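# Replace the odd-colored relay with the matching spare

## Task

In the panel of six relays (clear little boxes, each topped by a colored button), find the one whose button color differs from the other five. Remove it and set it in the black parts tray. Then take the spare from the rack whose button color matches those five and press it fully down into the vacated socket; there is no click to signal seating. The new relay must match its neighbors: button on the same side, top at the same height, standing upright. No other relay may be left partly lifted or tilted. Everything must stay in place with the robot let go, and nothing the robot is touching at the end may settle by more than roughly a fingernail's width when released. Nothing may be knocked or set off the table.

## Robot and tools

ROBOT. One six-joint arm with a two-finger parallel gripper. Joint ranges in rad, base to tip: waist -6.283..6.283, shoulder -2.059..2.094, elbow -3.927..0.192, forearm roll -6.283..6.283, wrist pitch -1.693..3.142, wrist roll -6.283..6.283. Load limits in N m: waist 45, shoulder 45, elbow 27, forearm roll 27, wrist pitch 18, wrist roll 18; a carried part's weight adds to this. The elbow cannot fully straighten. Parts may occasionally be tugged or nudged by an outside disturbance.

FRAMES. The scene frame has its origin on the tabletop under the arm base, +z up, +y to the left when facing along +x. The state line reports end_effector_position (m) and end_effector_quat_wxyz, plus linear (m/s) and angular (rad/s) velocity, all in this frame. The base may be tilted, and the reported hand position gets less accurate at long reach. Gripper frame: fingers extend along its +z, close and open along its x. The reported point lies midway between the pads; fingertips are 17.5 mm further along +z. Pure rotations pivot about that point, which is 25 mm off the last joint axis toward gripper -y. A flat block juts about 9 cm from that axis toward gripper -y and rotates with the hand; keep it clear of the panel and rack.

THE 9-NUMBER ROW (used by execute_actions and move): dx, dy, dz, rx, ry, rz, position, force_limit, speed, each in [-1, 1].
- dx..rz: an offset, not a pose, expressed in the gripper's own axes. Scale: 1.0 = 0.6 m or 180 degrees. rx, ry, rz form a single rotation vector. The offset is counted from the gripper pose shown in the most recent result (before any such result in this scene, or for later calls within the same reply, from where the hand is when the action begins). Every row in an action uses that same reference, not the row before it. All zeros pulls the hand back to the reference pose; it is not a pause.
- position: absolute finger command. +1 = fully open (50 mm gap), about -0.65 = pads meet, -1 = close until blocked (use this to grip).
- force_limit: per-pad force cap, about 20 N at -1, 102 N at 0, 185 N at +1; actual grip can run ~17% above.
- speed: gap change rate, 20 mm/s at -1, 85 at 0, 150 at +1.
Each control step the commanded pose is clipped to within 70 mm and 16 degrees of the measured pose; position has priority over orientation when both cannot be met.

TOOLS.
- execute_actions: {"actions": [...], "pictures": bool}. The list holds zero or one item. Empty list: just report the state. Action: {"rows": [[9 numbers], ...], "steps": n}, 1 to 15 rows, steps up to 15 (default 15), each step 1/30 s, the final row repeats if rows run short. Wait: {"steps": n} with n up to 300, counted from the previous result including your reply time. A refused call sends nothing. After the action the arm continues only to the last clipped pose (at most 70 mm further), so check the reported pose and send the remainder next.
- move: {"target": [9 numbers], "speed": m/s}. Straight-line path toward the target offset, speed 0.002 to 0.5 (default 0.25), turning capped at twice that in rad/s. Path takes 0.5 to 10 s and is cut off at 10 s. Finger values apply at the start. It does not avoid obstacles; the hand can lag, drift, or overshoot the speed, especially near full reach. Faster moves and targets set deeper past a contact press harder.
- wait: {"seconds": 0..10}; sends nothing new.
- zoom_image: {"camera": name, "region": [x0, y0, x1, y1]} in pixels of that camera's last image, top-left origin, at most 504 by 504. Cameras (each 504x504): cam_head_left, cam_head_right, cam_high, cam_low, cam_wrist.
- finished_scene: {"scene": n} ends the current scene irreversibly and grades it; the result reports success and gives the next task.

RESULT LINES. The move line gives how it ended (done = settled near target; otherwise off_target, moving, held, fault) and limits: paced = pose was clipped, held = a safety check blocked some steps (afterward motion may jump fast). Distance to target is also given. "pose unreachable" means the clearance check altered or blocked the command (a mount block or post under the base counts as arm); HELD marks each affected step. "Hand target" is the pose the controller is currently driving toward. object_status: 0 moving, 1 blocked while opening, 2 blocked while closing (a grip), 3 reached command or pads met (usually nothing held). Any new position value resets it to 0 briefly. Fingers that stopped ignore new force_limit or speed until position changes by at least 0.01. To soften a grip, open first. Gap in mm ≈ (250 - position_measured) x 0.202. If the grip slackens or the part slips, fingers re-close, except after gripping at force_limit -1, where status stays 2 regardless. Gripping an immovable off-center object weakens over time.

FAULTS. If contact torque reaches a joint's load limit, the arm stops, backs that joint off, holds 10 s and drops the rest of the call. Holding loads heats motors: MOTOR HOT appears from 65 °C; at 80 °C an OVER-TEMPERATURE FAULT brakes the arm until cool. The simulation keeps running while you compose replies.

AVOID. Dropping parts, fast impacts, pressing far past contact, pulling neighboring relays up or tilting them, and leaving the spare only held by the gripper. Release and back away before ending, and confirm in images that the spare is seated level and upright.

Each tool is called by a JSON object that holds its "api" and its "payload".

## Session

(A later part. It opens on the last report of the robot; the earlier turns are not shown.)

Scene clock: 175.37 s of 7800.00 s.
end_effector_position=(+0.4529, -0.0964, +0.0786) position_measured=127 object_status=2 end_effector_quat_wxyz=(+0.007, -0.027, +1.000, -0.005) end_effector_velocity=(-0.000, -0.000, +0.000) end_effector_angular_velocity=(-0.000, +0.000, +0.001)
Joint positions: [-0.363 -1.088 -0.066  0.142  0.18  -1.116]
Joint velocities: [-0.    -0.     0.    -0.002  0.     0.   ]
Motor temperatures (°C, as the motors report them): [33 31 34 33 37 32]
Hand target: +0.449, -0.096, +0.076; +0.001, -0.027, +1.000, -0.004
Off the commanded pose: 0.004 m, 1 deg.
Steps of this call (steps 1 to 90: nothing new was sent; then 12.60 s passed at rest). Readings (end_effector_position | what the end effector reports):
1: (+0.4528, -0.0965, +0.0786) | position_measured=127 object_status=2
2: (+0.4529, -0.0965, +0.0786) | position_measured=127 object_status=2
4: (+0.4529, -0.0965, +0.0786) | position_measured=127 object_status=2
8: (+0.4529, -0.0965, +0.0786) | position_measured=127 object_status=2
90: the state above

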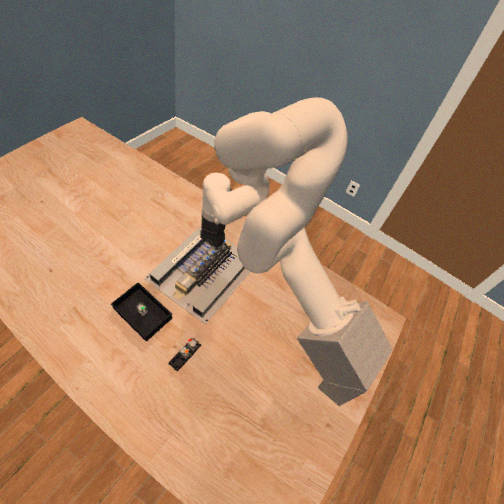

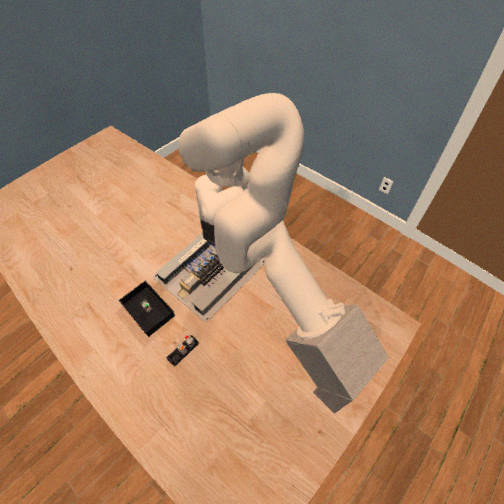

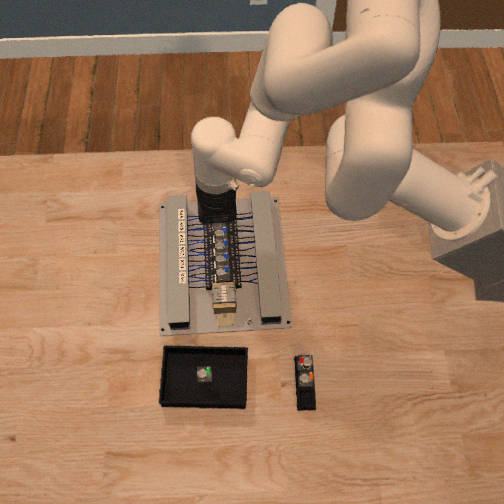

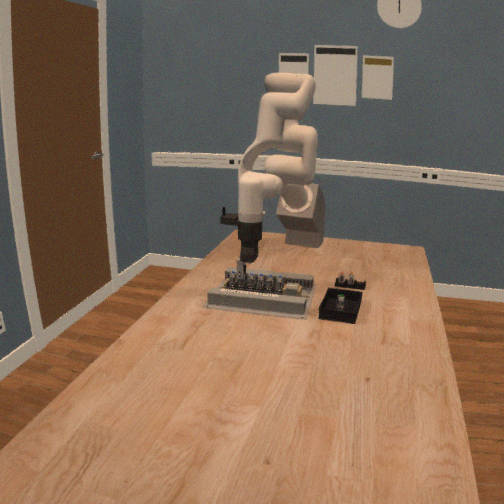

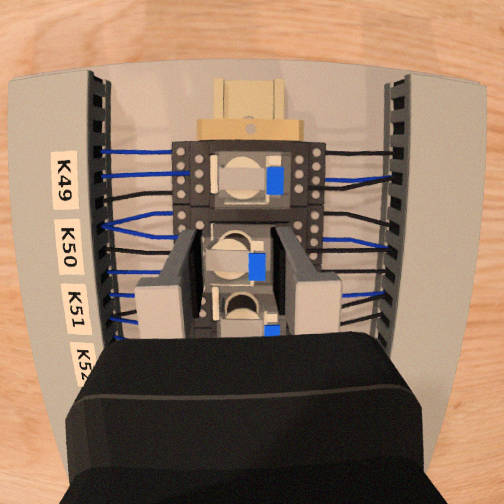

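{"api": "move", "payload": {"target": [0,0,-0.004,0,0,0,0.7,0.3,-0.5], "speed": 0.01}}

{"api": "move", "payload": {"target": [0.006,0,0,0,0,0,0.7,0.3,-0.5], "speed": 0.01}}

Scene clock: 180.03 s of 7800.00 s.
end_effector_position=(+0.4526, -0.0963, +0.0808) position_measured=48 object_status=3 end_effector_quat_wxyz=(+0.007, -0.027, +1.000, -0.005) end_effector_velocity=(+0.002, -0.000, +0.002) end_effector_angular_velocity=(-0.001, -0.005, -0.001)
Joint positions: [-0.365 -1.104 -0.064  0.14   0.195 -1.114]
Joint velocities: [-0.001 -0.009 -0.002 -0.001  0.005  0.001]
Motor temperatures (°C, as the motors report them): [33 31 34 33 37 32]
Hand target: +0.453, -0.096, +0.081; +0.007, -0.027, +1.000, -0.005
Off the commanded pose: 0.000 m, 0 deg.
After step 90, 0.90 s passed at rest.
move: done

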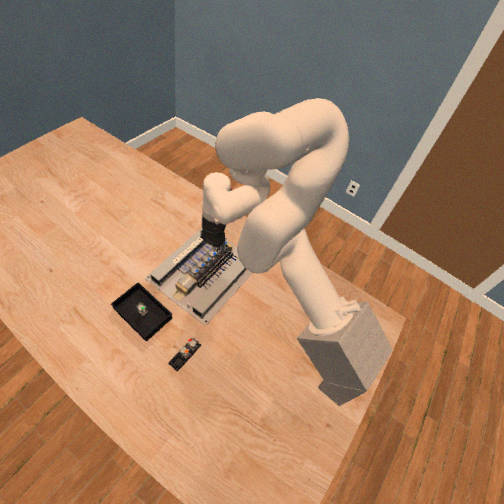

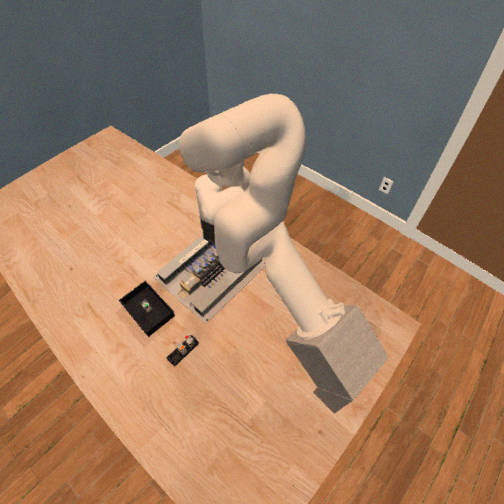

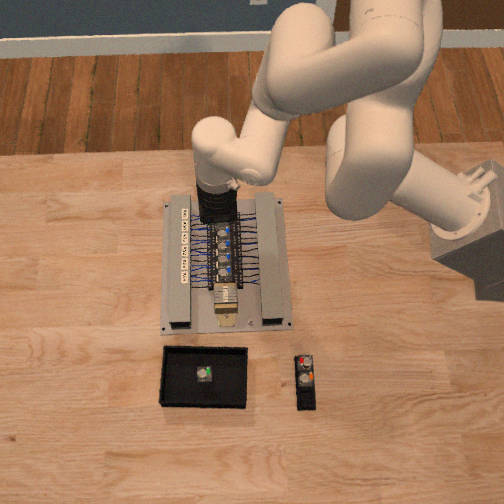

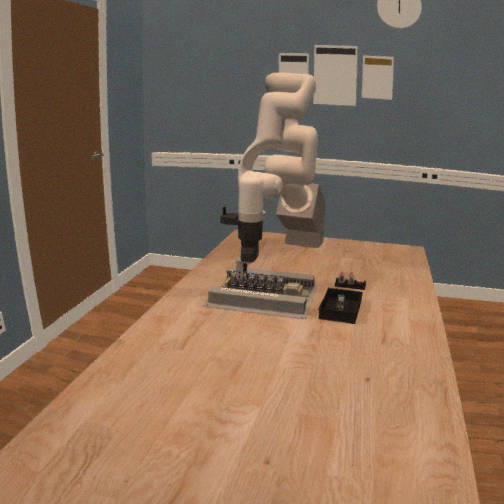

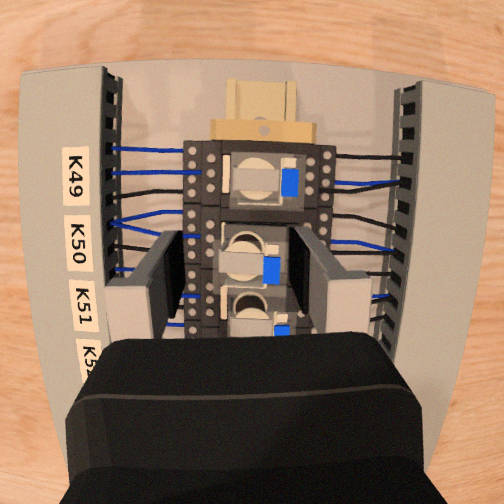

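Scene clock: 180.73 s of 7800.00 s.
end_effector_position=(+0.4492, -0.0965, +0.0807) position_measured=48 object_status=3 end_effector_quat_wxyz=(+0.007, -0.027, +1.000, -0.005) end_effector_velocity=(-0.001, -0.000, +0.001) end_effector_angular_velocity=(-0.000, -0.003, +0.000)
Joint positions: [-0.366 -1.114 -0.053  0.145  0.194 -1.12 ]
Joint velocities: [-0.    -0.007  0.006  0.003 -0.001 -0.004]
Motor temperatures (°C, as the motors report them): [33 31 34 33 37 32]
Hand target: +0.449, -0.096, +0.081; +0.007, -0.027, +1.000, -0.005
Off the commanded pose: 0.000 m, 0 deg.
move: done

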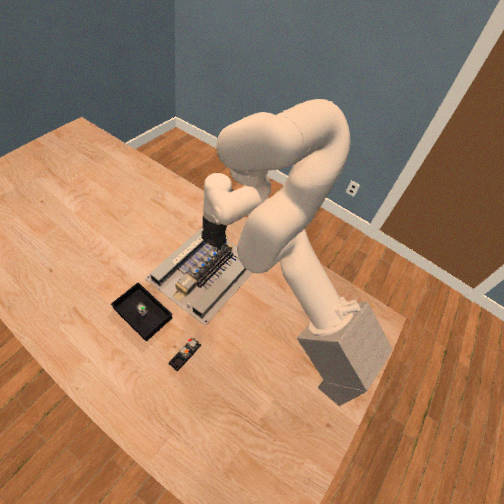

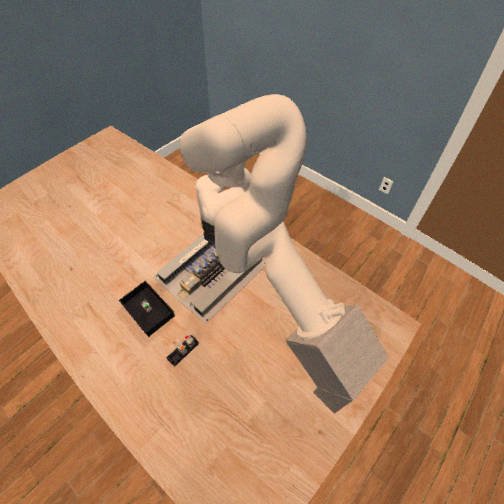

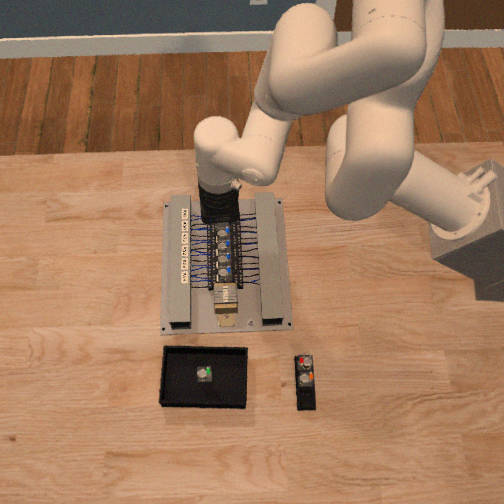

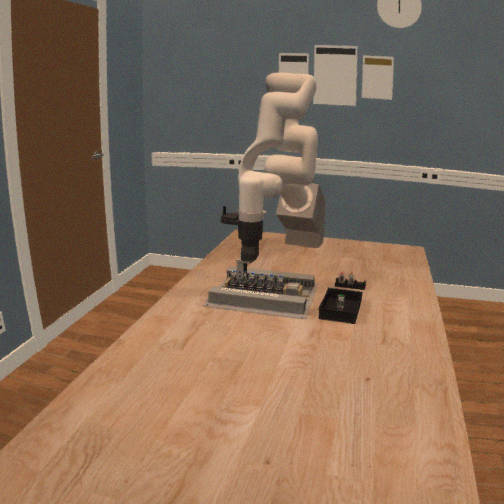

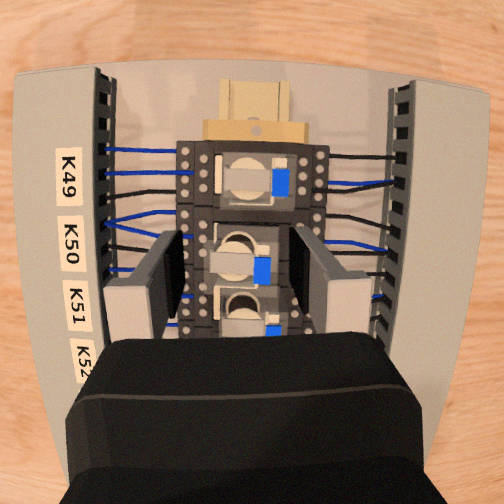

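{"api": "move", "payload": {"target": [0.0125,0,0,0,0,0,0.7,0.3,-0.5], "speed": 0.01}}

{"api": "zoom_image", "payload": {"camera": "cam_low", "region": [215,245,305,305]}}

Scene clock: 189.57 s of 7800.00 s.
end_effector_position=(+0.4420, -0.0968, +0.0807) position_measured=48 object_status=3 end_effector_quat_wxyz=(+0.007, -0.027, +1.000, -0.005) end_effector_velocity=(-0.002, -0.000, +0.000) end_effector_angular_velocity=(+0.000, -0.001, -0.001)
Joint positions: [-0.369 -1.136 -0.029  0.158  0.193 -1.134]
Joint velocities: [-0.001 -0.011  0.009  0.006  0.001 -0.006]
Motor temperatures (°C, as the motors report them): [33 31 35 33 37 32]
Hand target: +0.442, -0.097, +0.081; +0.007, -0.027, +1.000, -0.005
Off the commanded pose: 0.000 m, 0 deg.
After step 90, 4.90 s passed at rest.
move: done

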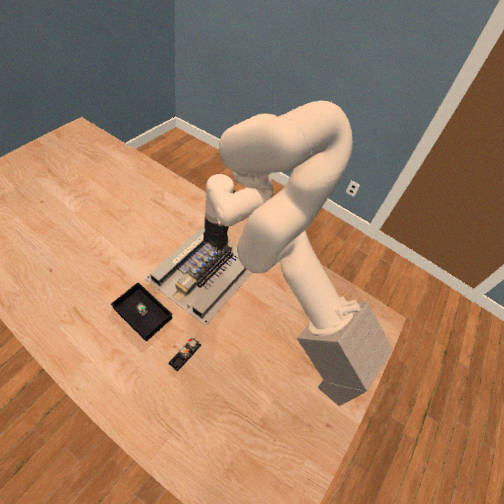

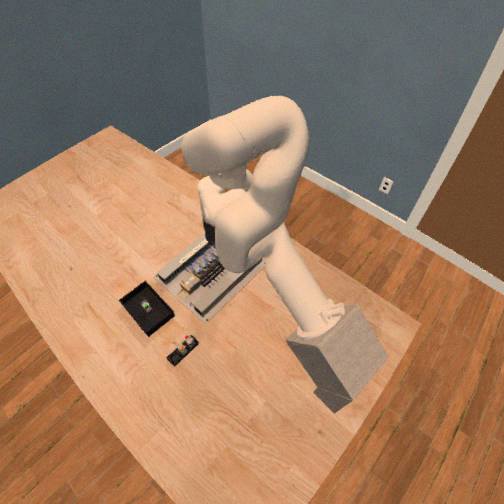

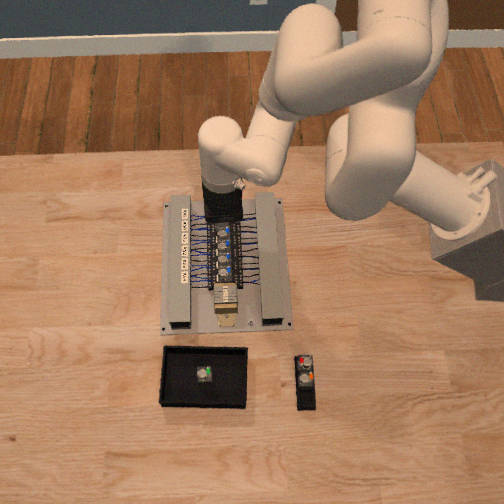

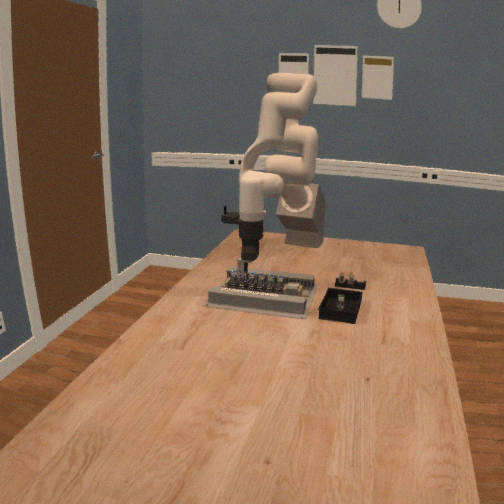

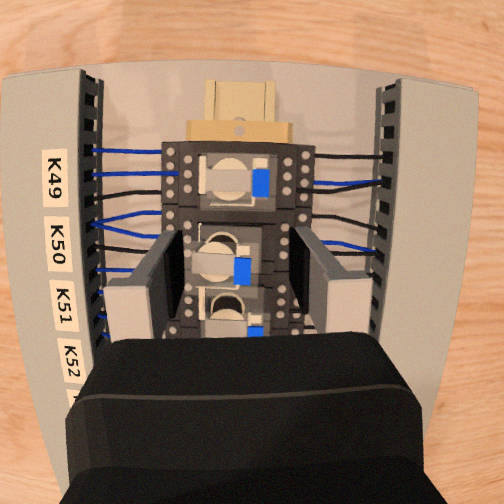

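Region (215, 245, 305, 305) of cam_low's 504x504 image, scaled by 5.600, with more detail than that image has.

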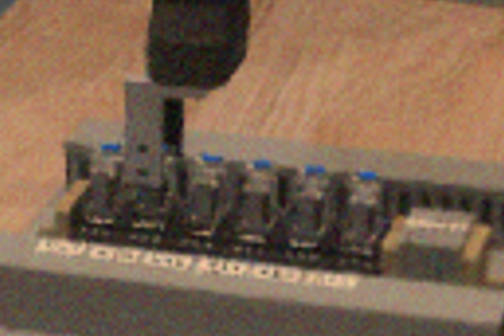

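{"api": "move", "payload": {"target": [0,0.002,0.013,0,0,0,0.7,0.3,-0.5], "speed": 0.01}}

{"api": "move", "payload": {"target": [0,0,0,0,0,0,-1,0.3,-0.8]}}

Scene clock: 198.60 s of 7800.00 s.
end_effector_position=(+0.4419, -0.0958, +0.0731) position_measured=48 object_status=3 end_effector_quat_wxyz=(+0.007, -0.027, +1.000, -0.005) end_effector_velocity=(-0.000, +0.000, -0.003) end_effector_angular_velocity=(-0.001, +0.001, -0.002)
Joint positions: [-0.359 -1.081 -0.035  0.158  0.143 -1.131]
Joint velocities: [ 0.003  0.024 -0.002  0.002 -0.022  0.001]
Motor temperatures (°C, as the motors report them): [33 31 35 33 37 32]
Hand target: +0.442, -0.096, +0.073; +0.007, -0.027, +1.000, -0.005
Off the commanded pose: 0.000 m, 0 deg.
After step 90, 5.03 s passed at rest.
move: done

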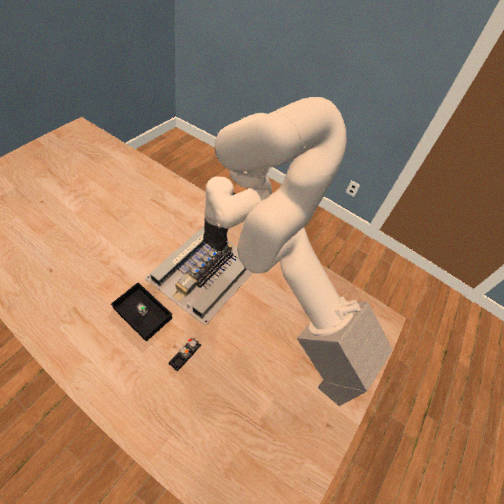

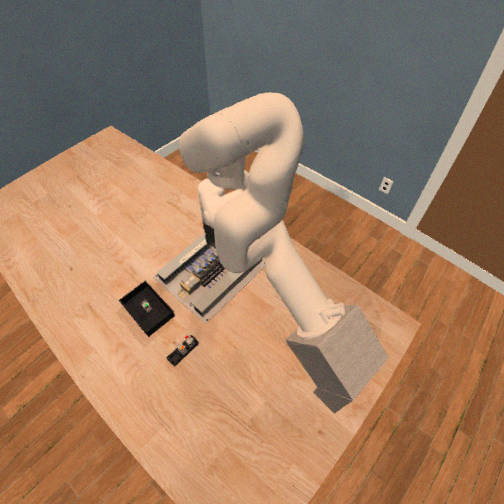

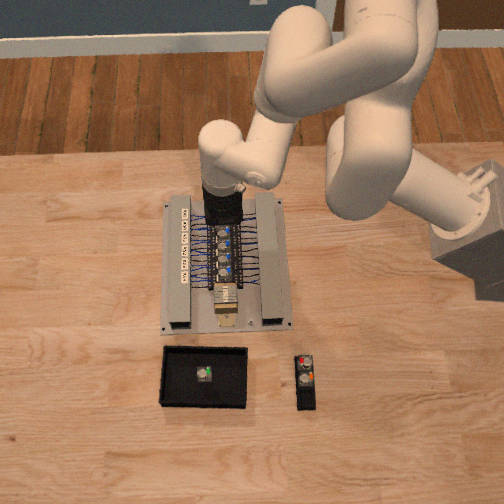

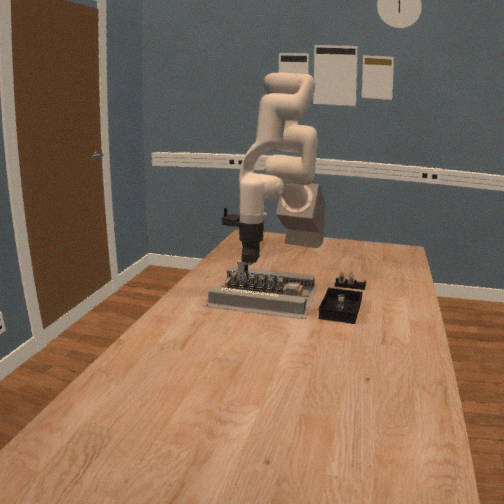

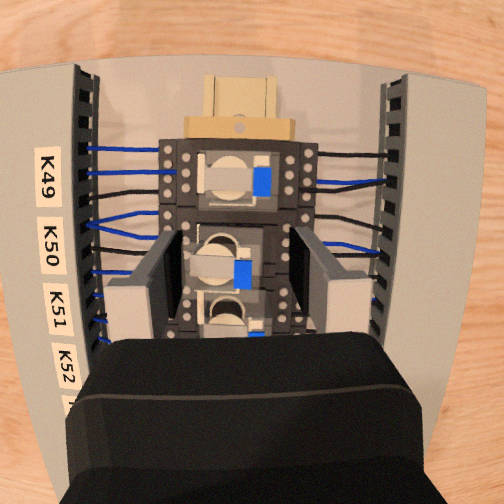

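Scene clock: 199.27 s of 7800.00 s.
end_effector_position=(+0.4426, -0.0959, +0.0735) position_measured=122 object_status=0 end_effector_quat_wxyz=(+0.007, -0.026, +1.000, -0.005) end_effector_velocity=(-0.000, +0.000, -0.000) end_effector_angular_velocity=(+0.000, +0.001, +0.001)
Joint positions: [-0.359 -1.082 -0.035  0.158  0.142 -1.13 ]
Joint velocities: [-0.     0.001  0.    -0.     0.    -0.001]
Motor temperatures (°C, as the motors report them): [33 31 35 33 37 32]
Hand target: +0.442, -0.096, +0.073; +0.007, -0.027, +1.000, -0.005
Off the commanded pose: 0.001 m, 0 deg.
move: done

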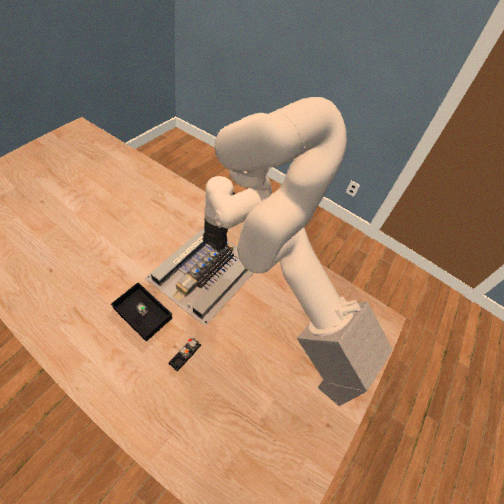

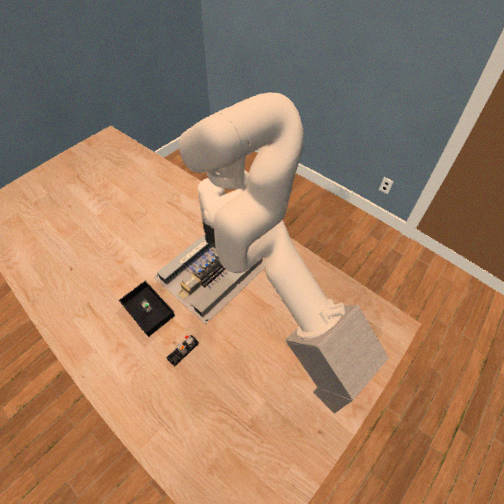

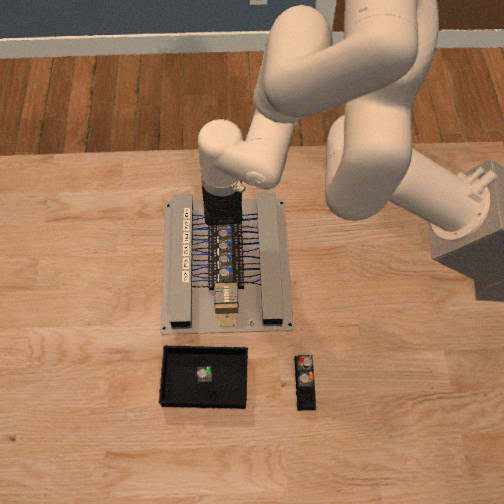

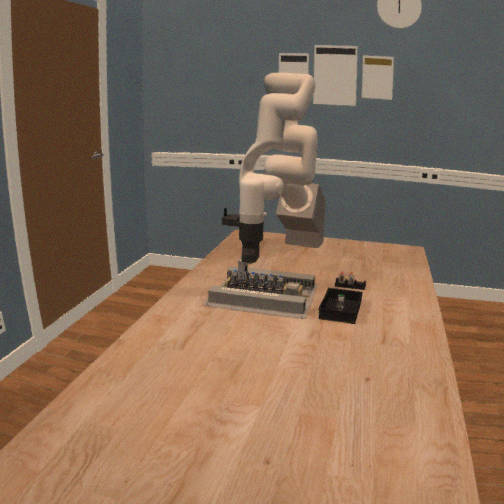

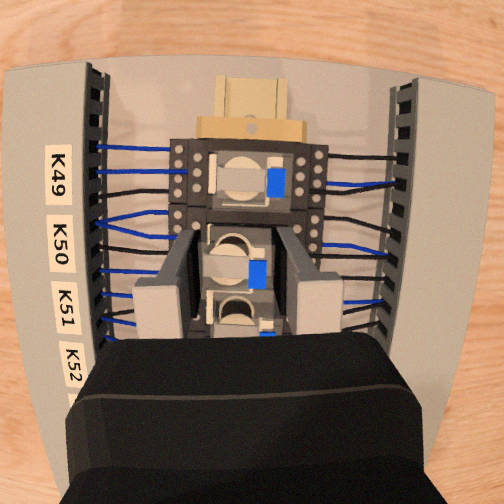

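{"api": "move", "payload": {"target": [0,0,-0.03,0,0,0,-1,0.3,-0.8], "speed": 0.015}}

{"api": "zoom_image", "payload": {"camera": "cam_low", "region": [215,245,305,305]}}

Scene clock: 205.77 s of 7800.00 s.
end_effector_position=(+0.4425, -0.0957, +0.0912) position_measured=122 object_status=2 end_effector_quat_wxyz=(+0.008, -0.026, +1.000, -0.005) end_effector_velocity=(+0.000, +0.001, +0.003) end_effector_angular_velocity=(+0.001, +0.000, +0.003)
Joint positions: [-0.375 -1.214 -0.022  0.137  0.262 -1.115]
Joint velocities: [-0.001 -0.022  0.002 -0.004  0.021  0.002]
Motor temperatures (°C, as the motors report them): [33 31 35 33 37 32]
Hand target: +0.442, -0.096, +0.092; +0.007, -0.026, +1.000, -0.005
Off the commanded pose: 0.000 m, 0 deg.
After step 90, 2.00 s passed at rest.
move: done

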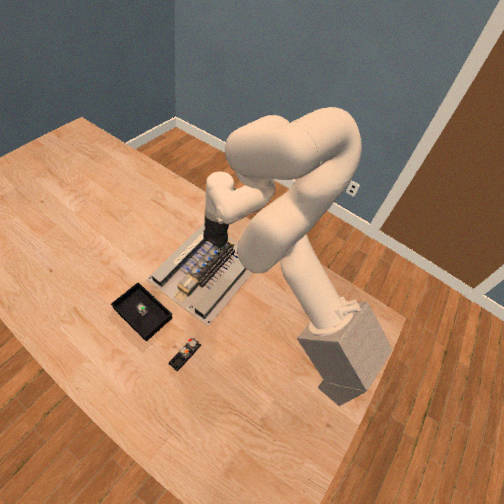

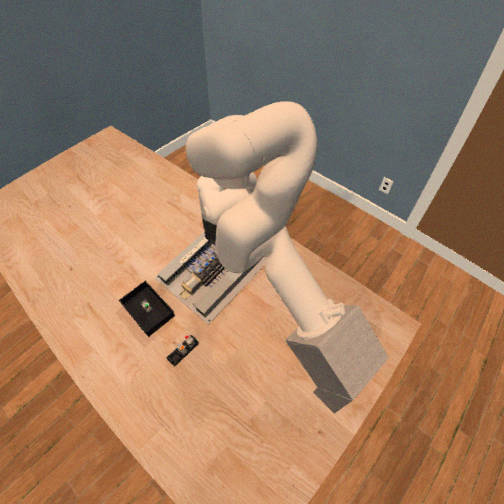

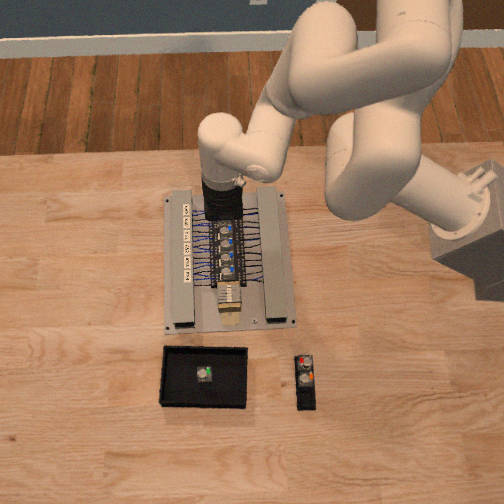

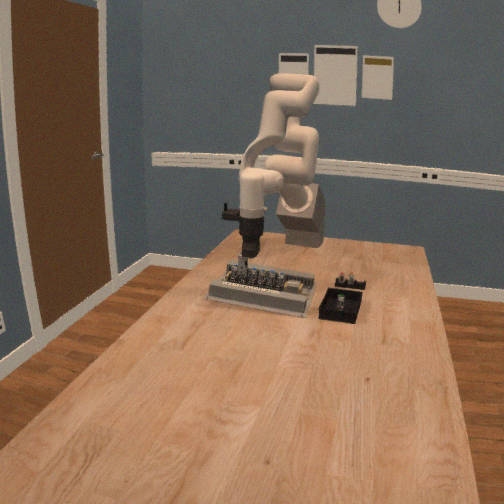

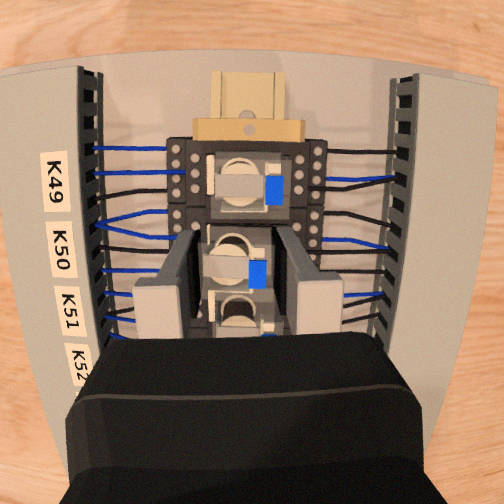

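Region (215, 245, 305, 305) of cam_low's 504x504 image, scaled by 5.600, with more detail than that image has.

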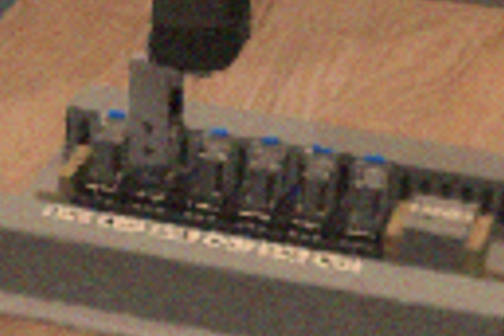

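{"api": "move", "payload": {"target": [0,0,0.029,0,0,0,-1,0.3,-0.8], "speed": 0.015}}

{"api": "move", "payload": {"target": [0,0,0,0,0,0,0.7,0.3,-0.5]}}

{"api": "move", "payload": {"target": [0,0.03,-0.1,0,0,0,0.7,0.3,-0.5], "speed": 0.05}}

{"api": "zoom_image", "payload": {"camera": "cam_low", "region": [215,245,305,305]}}

{"api": "zoom_image", "payload": {"camera": "cam_high", "region": [160,190,300,330]}}

Scene clock: 220.63 s of 7800.00 s.
end_effector_position=(+0.4428, -0.0960, +0.0742) position_measured=122 object_status=2 end_effector_quat_wxyz=(+0.008, -0.026, +1.000, -0.005) end_effector_velocity=(+0.004, -0.001, -0.000) end_effector_angular_velocity=(-0.002, -0.011, +0.001)
Joint positions: [-0.36  -1.086 -0.035  0.157  0.146 -1.129]
Joint velocities: [ 0.002  0.013 -0.006  0.005 -0.018 -0.006]
Motor temperatures (°C, as the motors report them): [33 31 37 33 37 32]
Hand target: +0.443, -0.096, +0.074; +0.008, -0.026, +1.000, -0.005
Off the commanded pose: 0.000 m, 0 deg.
After step 90, 10.40 s passed at rest.
move: done

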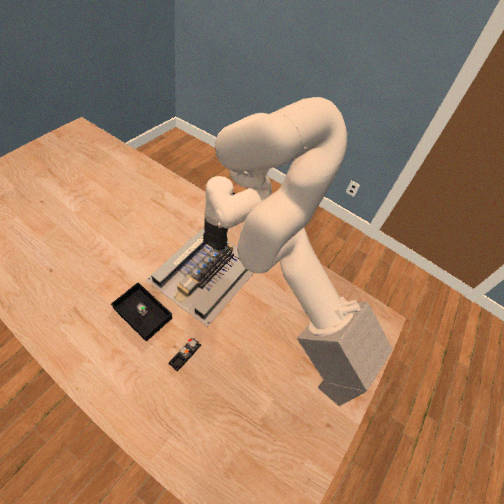

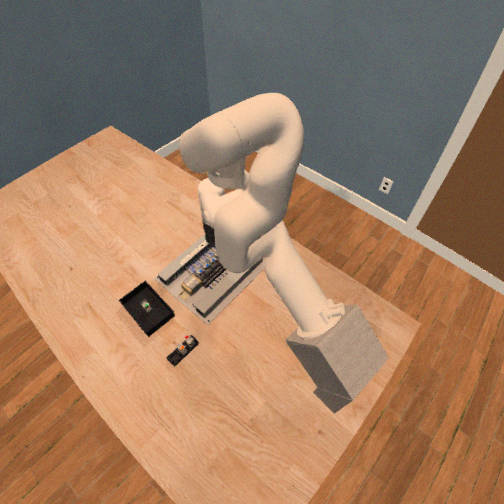

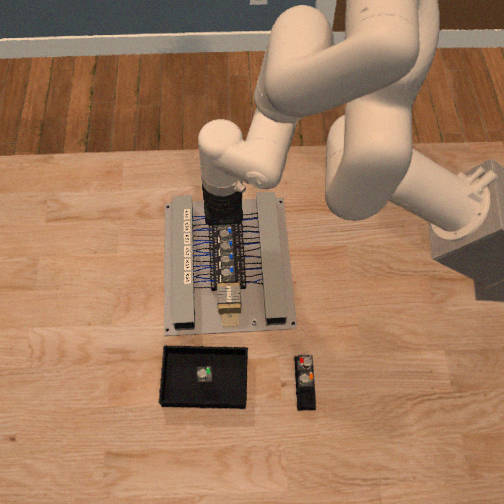

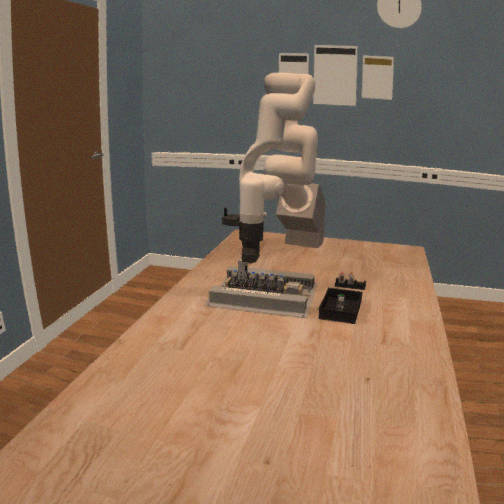

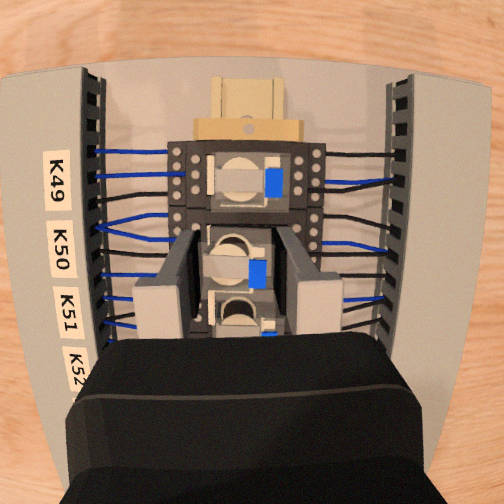

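Scene clock: 221.20 s of 7800.00 s.
end_effector_position=(+0.4432, -0.0960, +0.0744) position_measured=48 object_status=3 end_effector_quat_wxyz=(+0.008, -0.026, +1.000, -0.005) end_effector_velocity=(-0.002, +0.000, -0.001) end_effector_angular_velocity=(+0.001, +0.006, -0.002)
Joint positions: [-0.36  -1.087 -0.035  0.157  0.146 -1.129]
Joint velocities: [0.    0.002 0.002 0.    0.002 0.001]
Motor temperatures (°C, as the motors report them): [33 31 37 33 37 32]
Hand target: +0.443, -0.096, +0.074; +0.008, -0.026, +1.000, -0.005
Off the commanded pose: 0.000 m, 0 deg.
move: done

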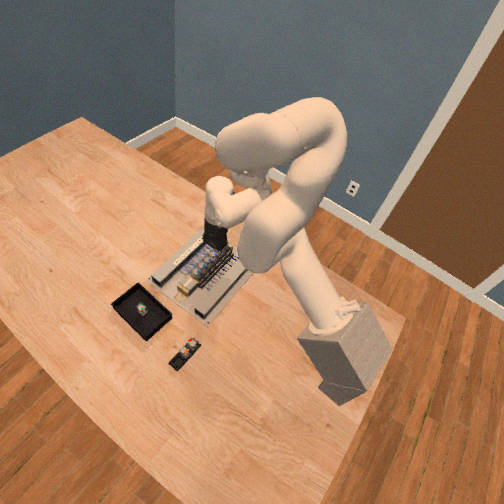

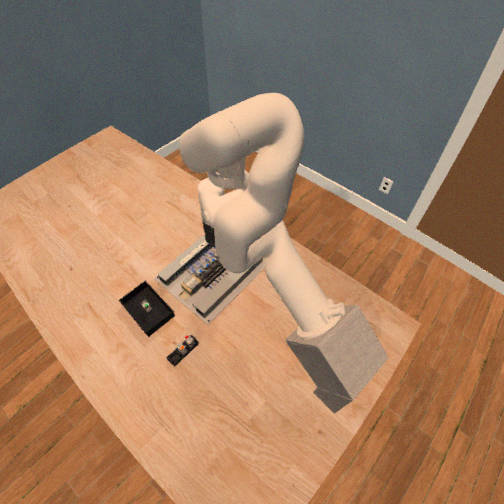

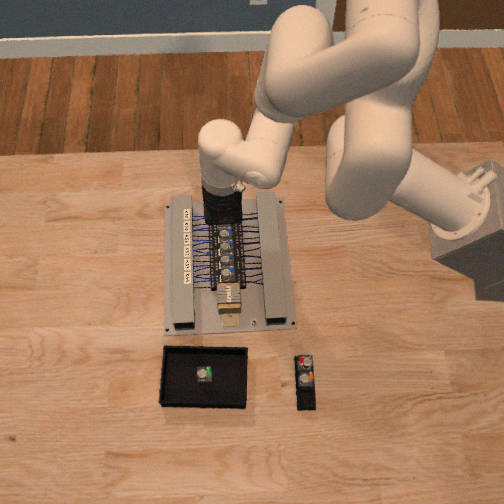

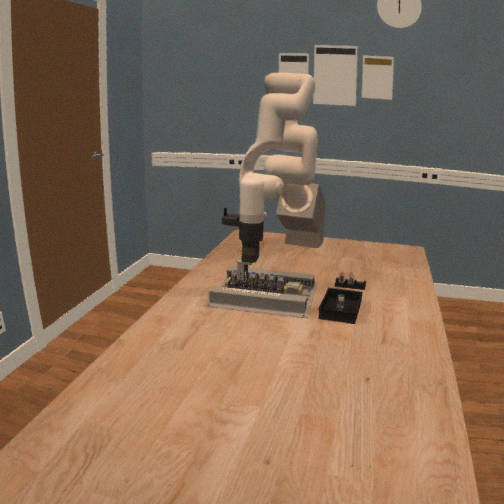

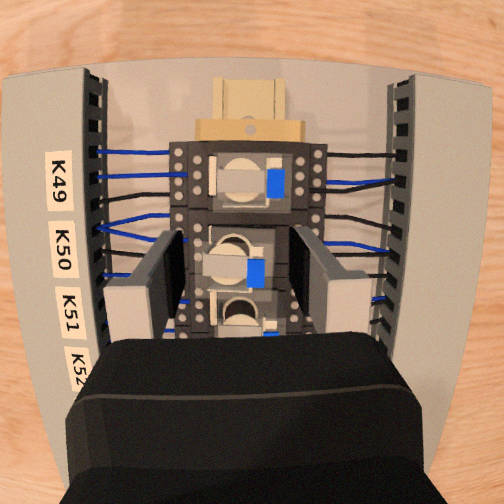

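Scene clock: 223.00 s of 7800.00 s.
end_effector_position=(+0.4415, -0.0772, +0.1341) position_measured=48 object_status=3 end_effector_quat_wxyz=(+0.008, -0.026, +1.000, -0.005) end_effector_velocity=(-0.000, +0.000, +0.003) end_effector_angular_velocity=(-0.002, -0.000, +0.001)
Joint positions: [-0.324 -1.526 -0.009 -0.011  0.557 -0.945]
Joint velocities: [ 0.003 -0.02   0.001 -0.007  0.019  0.007]
Motor temperatures (°C, as the motors report them): [33 31 37 33 37 32]
Hand target: +0.441, -0.077, +0.134; +0.008, -0.026, +1.000, -0.005
Off the commanded pose: 0.000 m, 0 deg.
move: done

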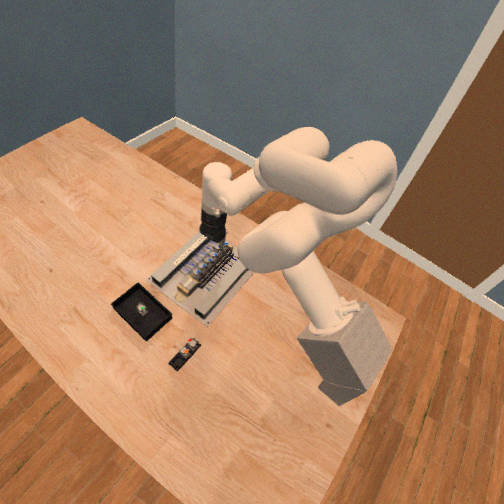

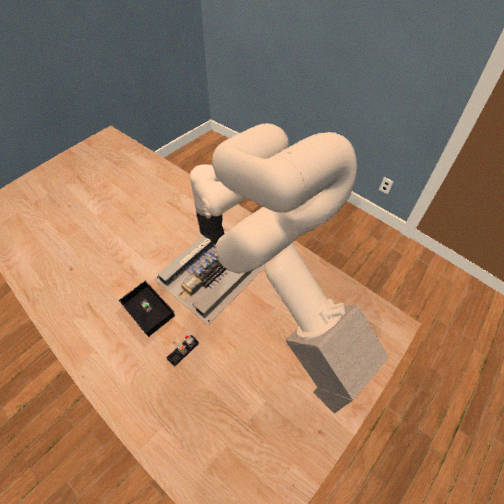

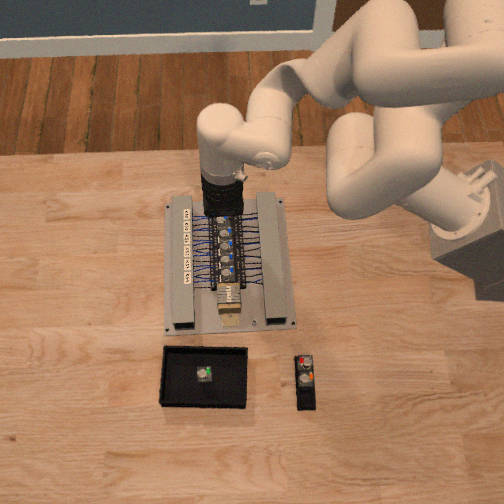

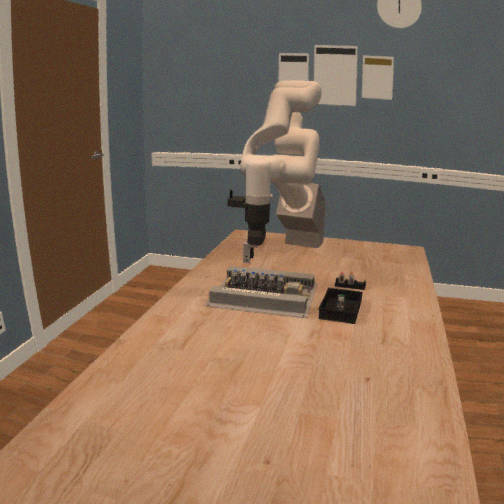

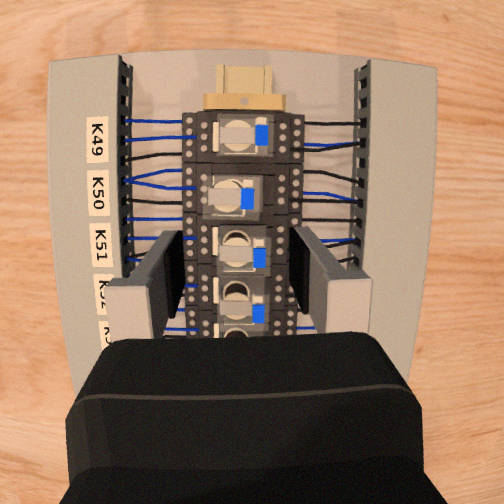

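Region (215, 245, 305, 305) of cam_low's 504x504 image, scaled by 5.600, with more detail than that image has.

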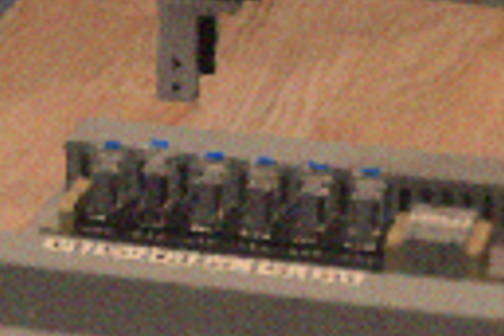

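Region (160, 190, 300, 330) of cam_high's 504x504 image, scaled by 3.600, with more detail than that image has.

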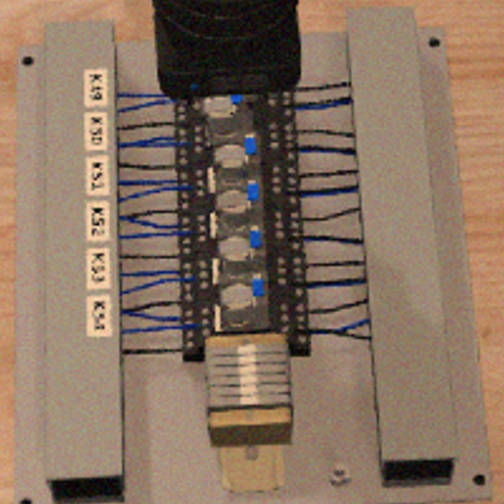

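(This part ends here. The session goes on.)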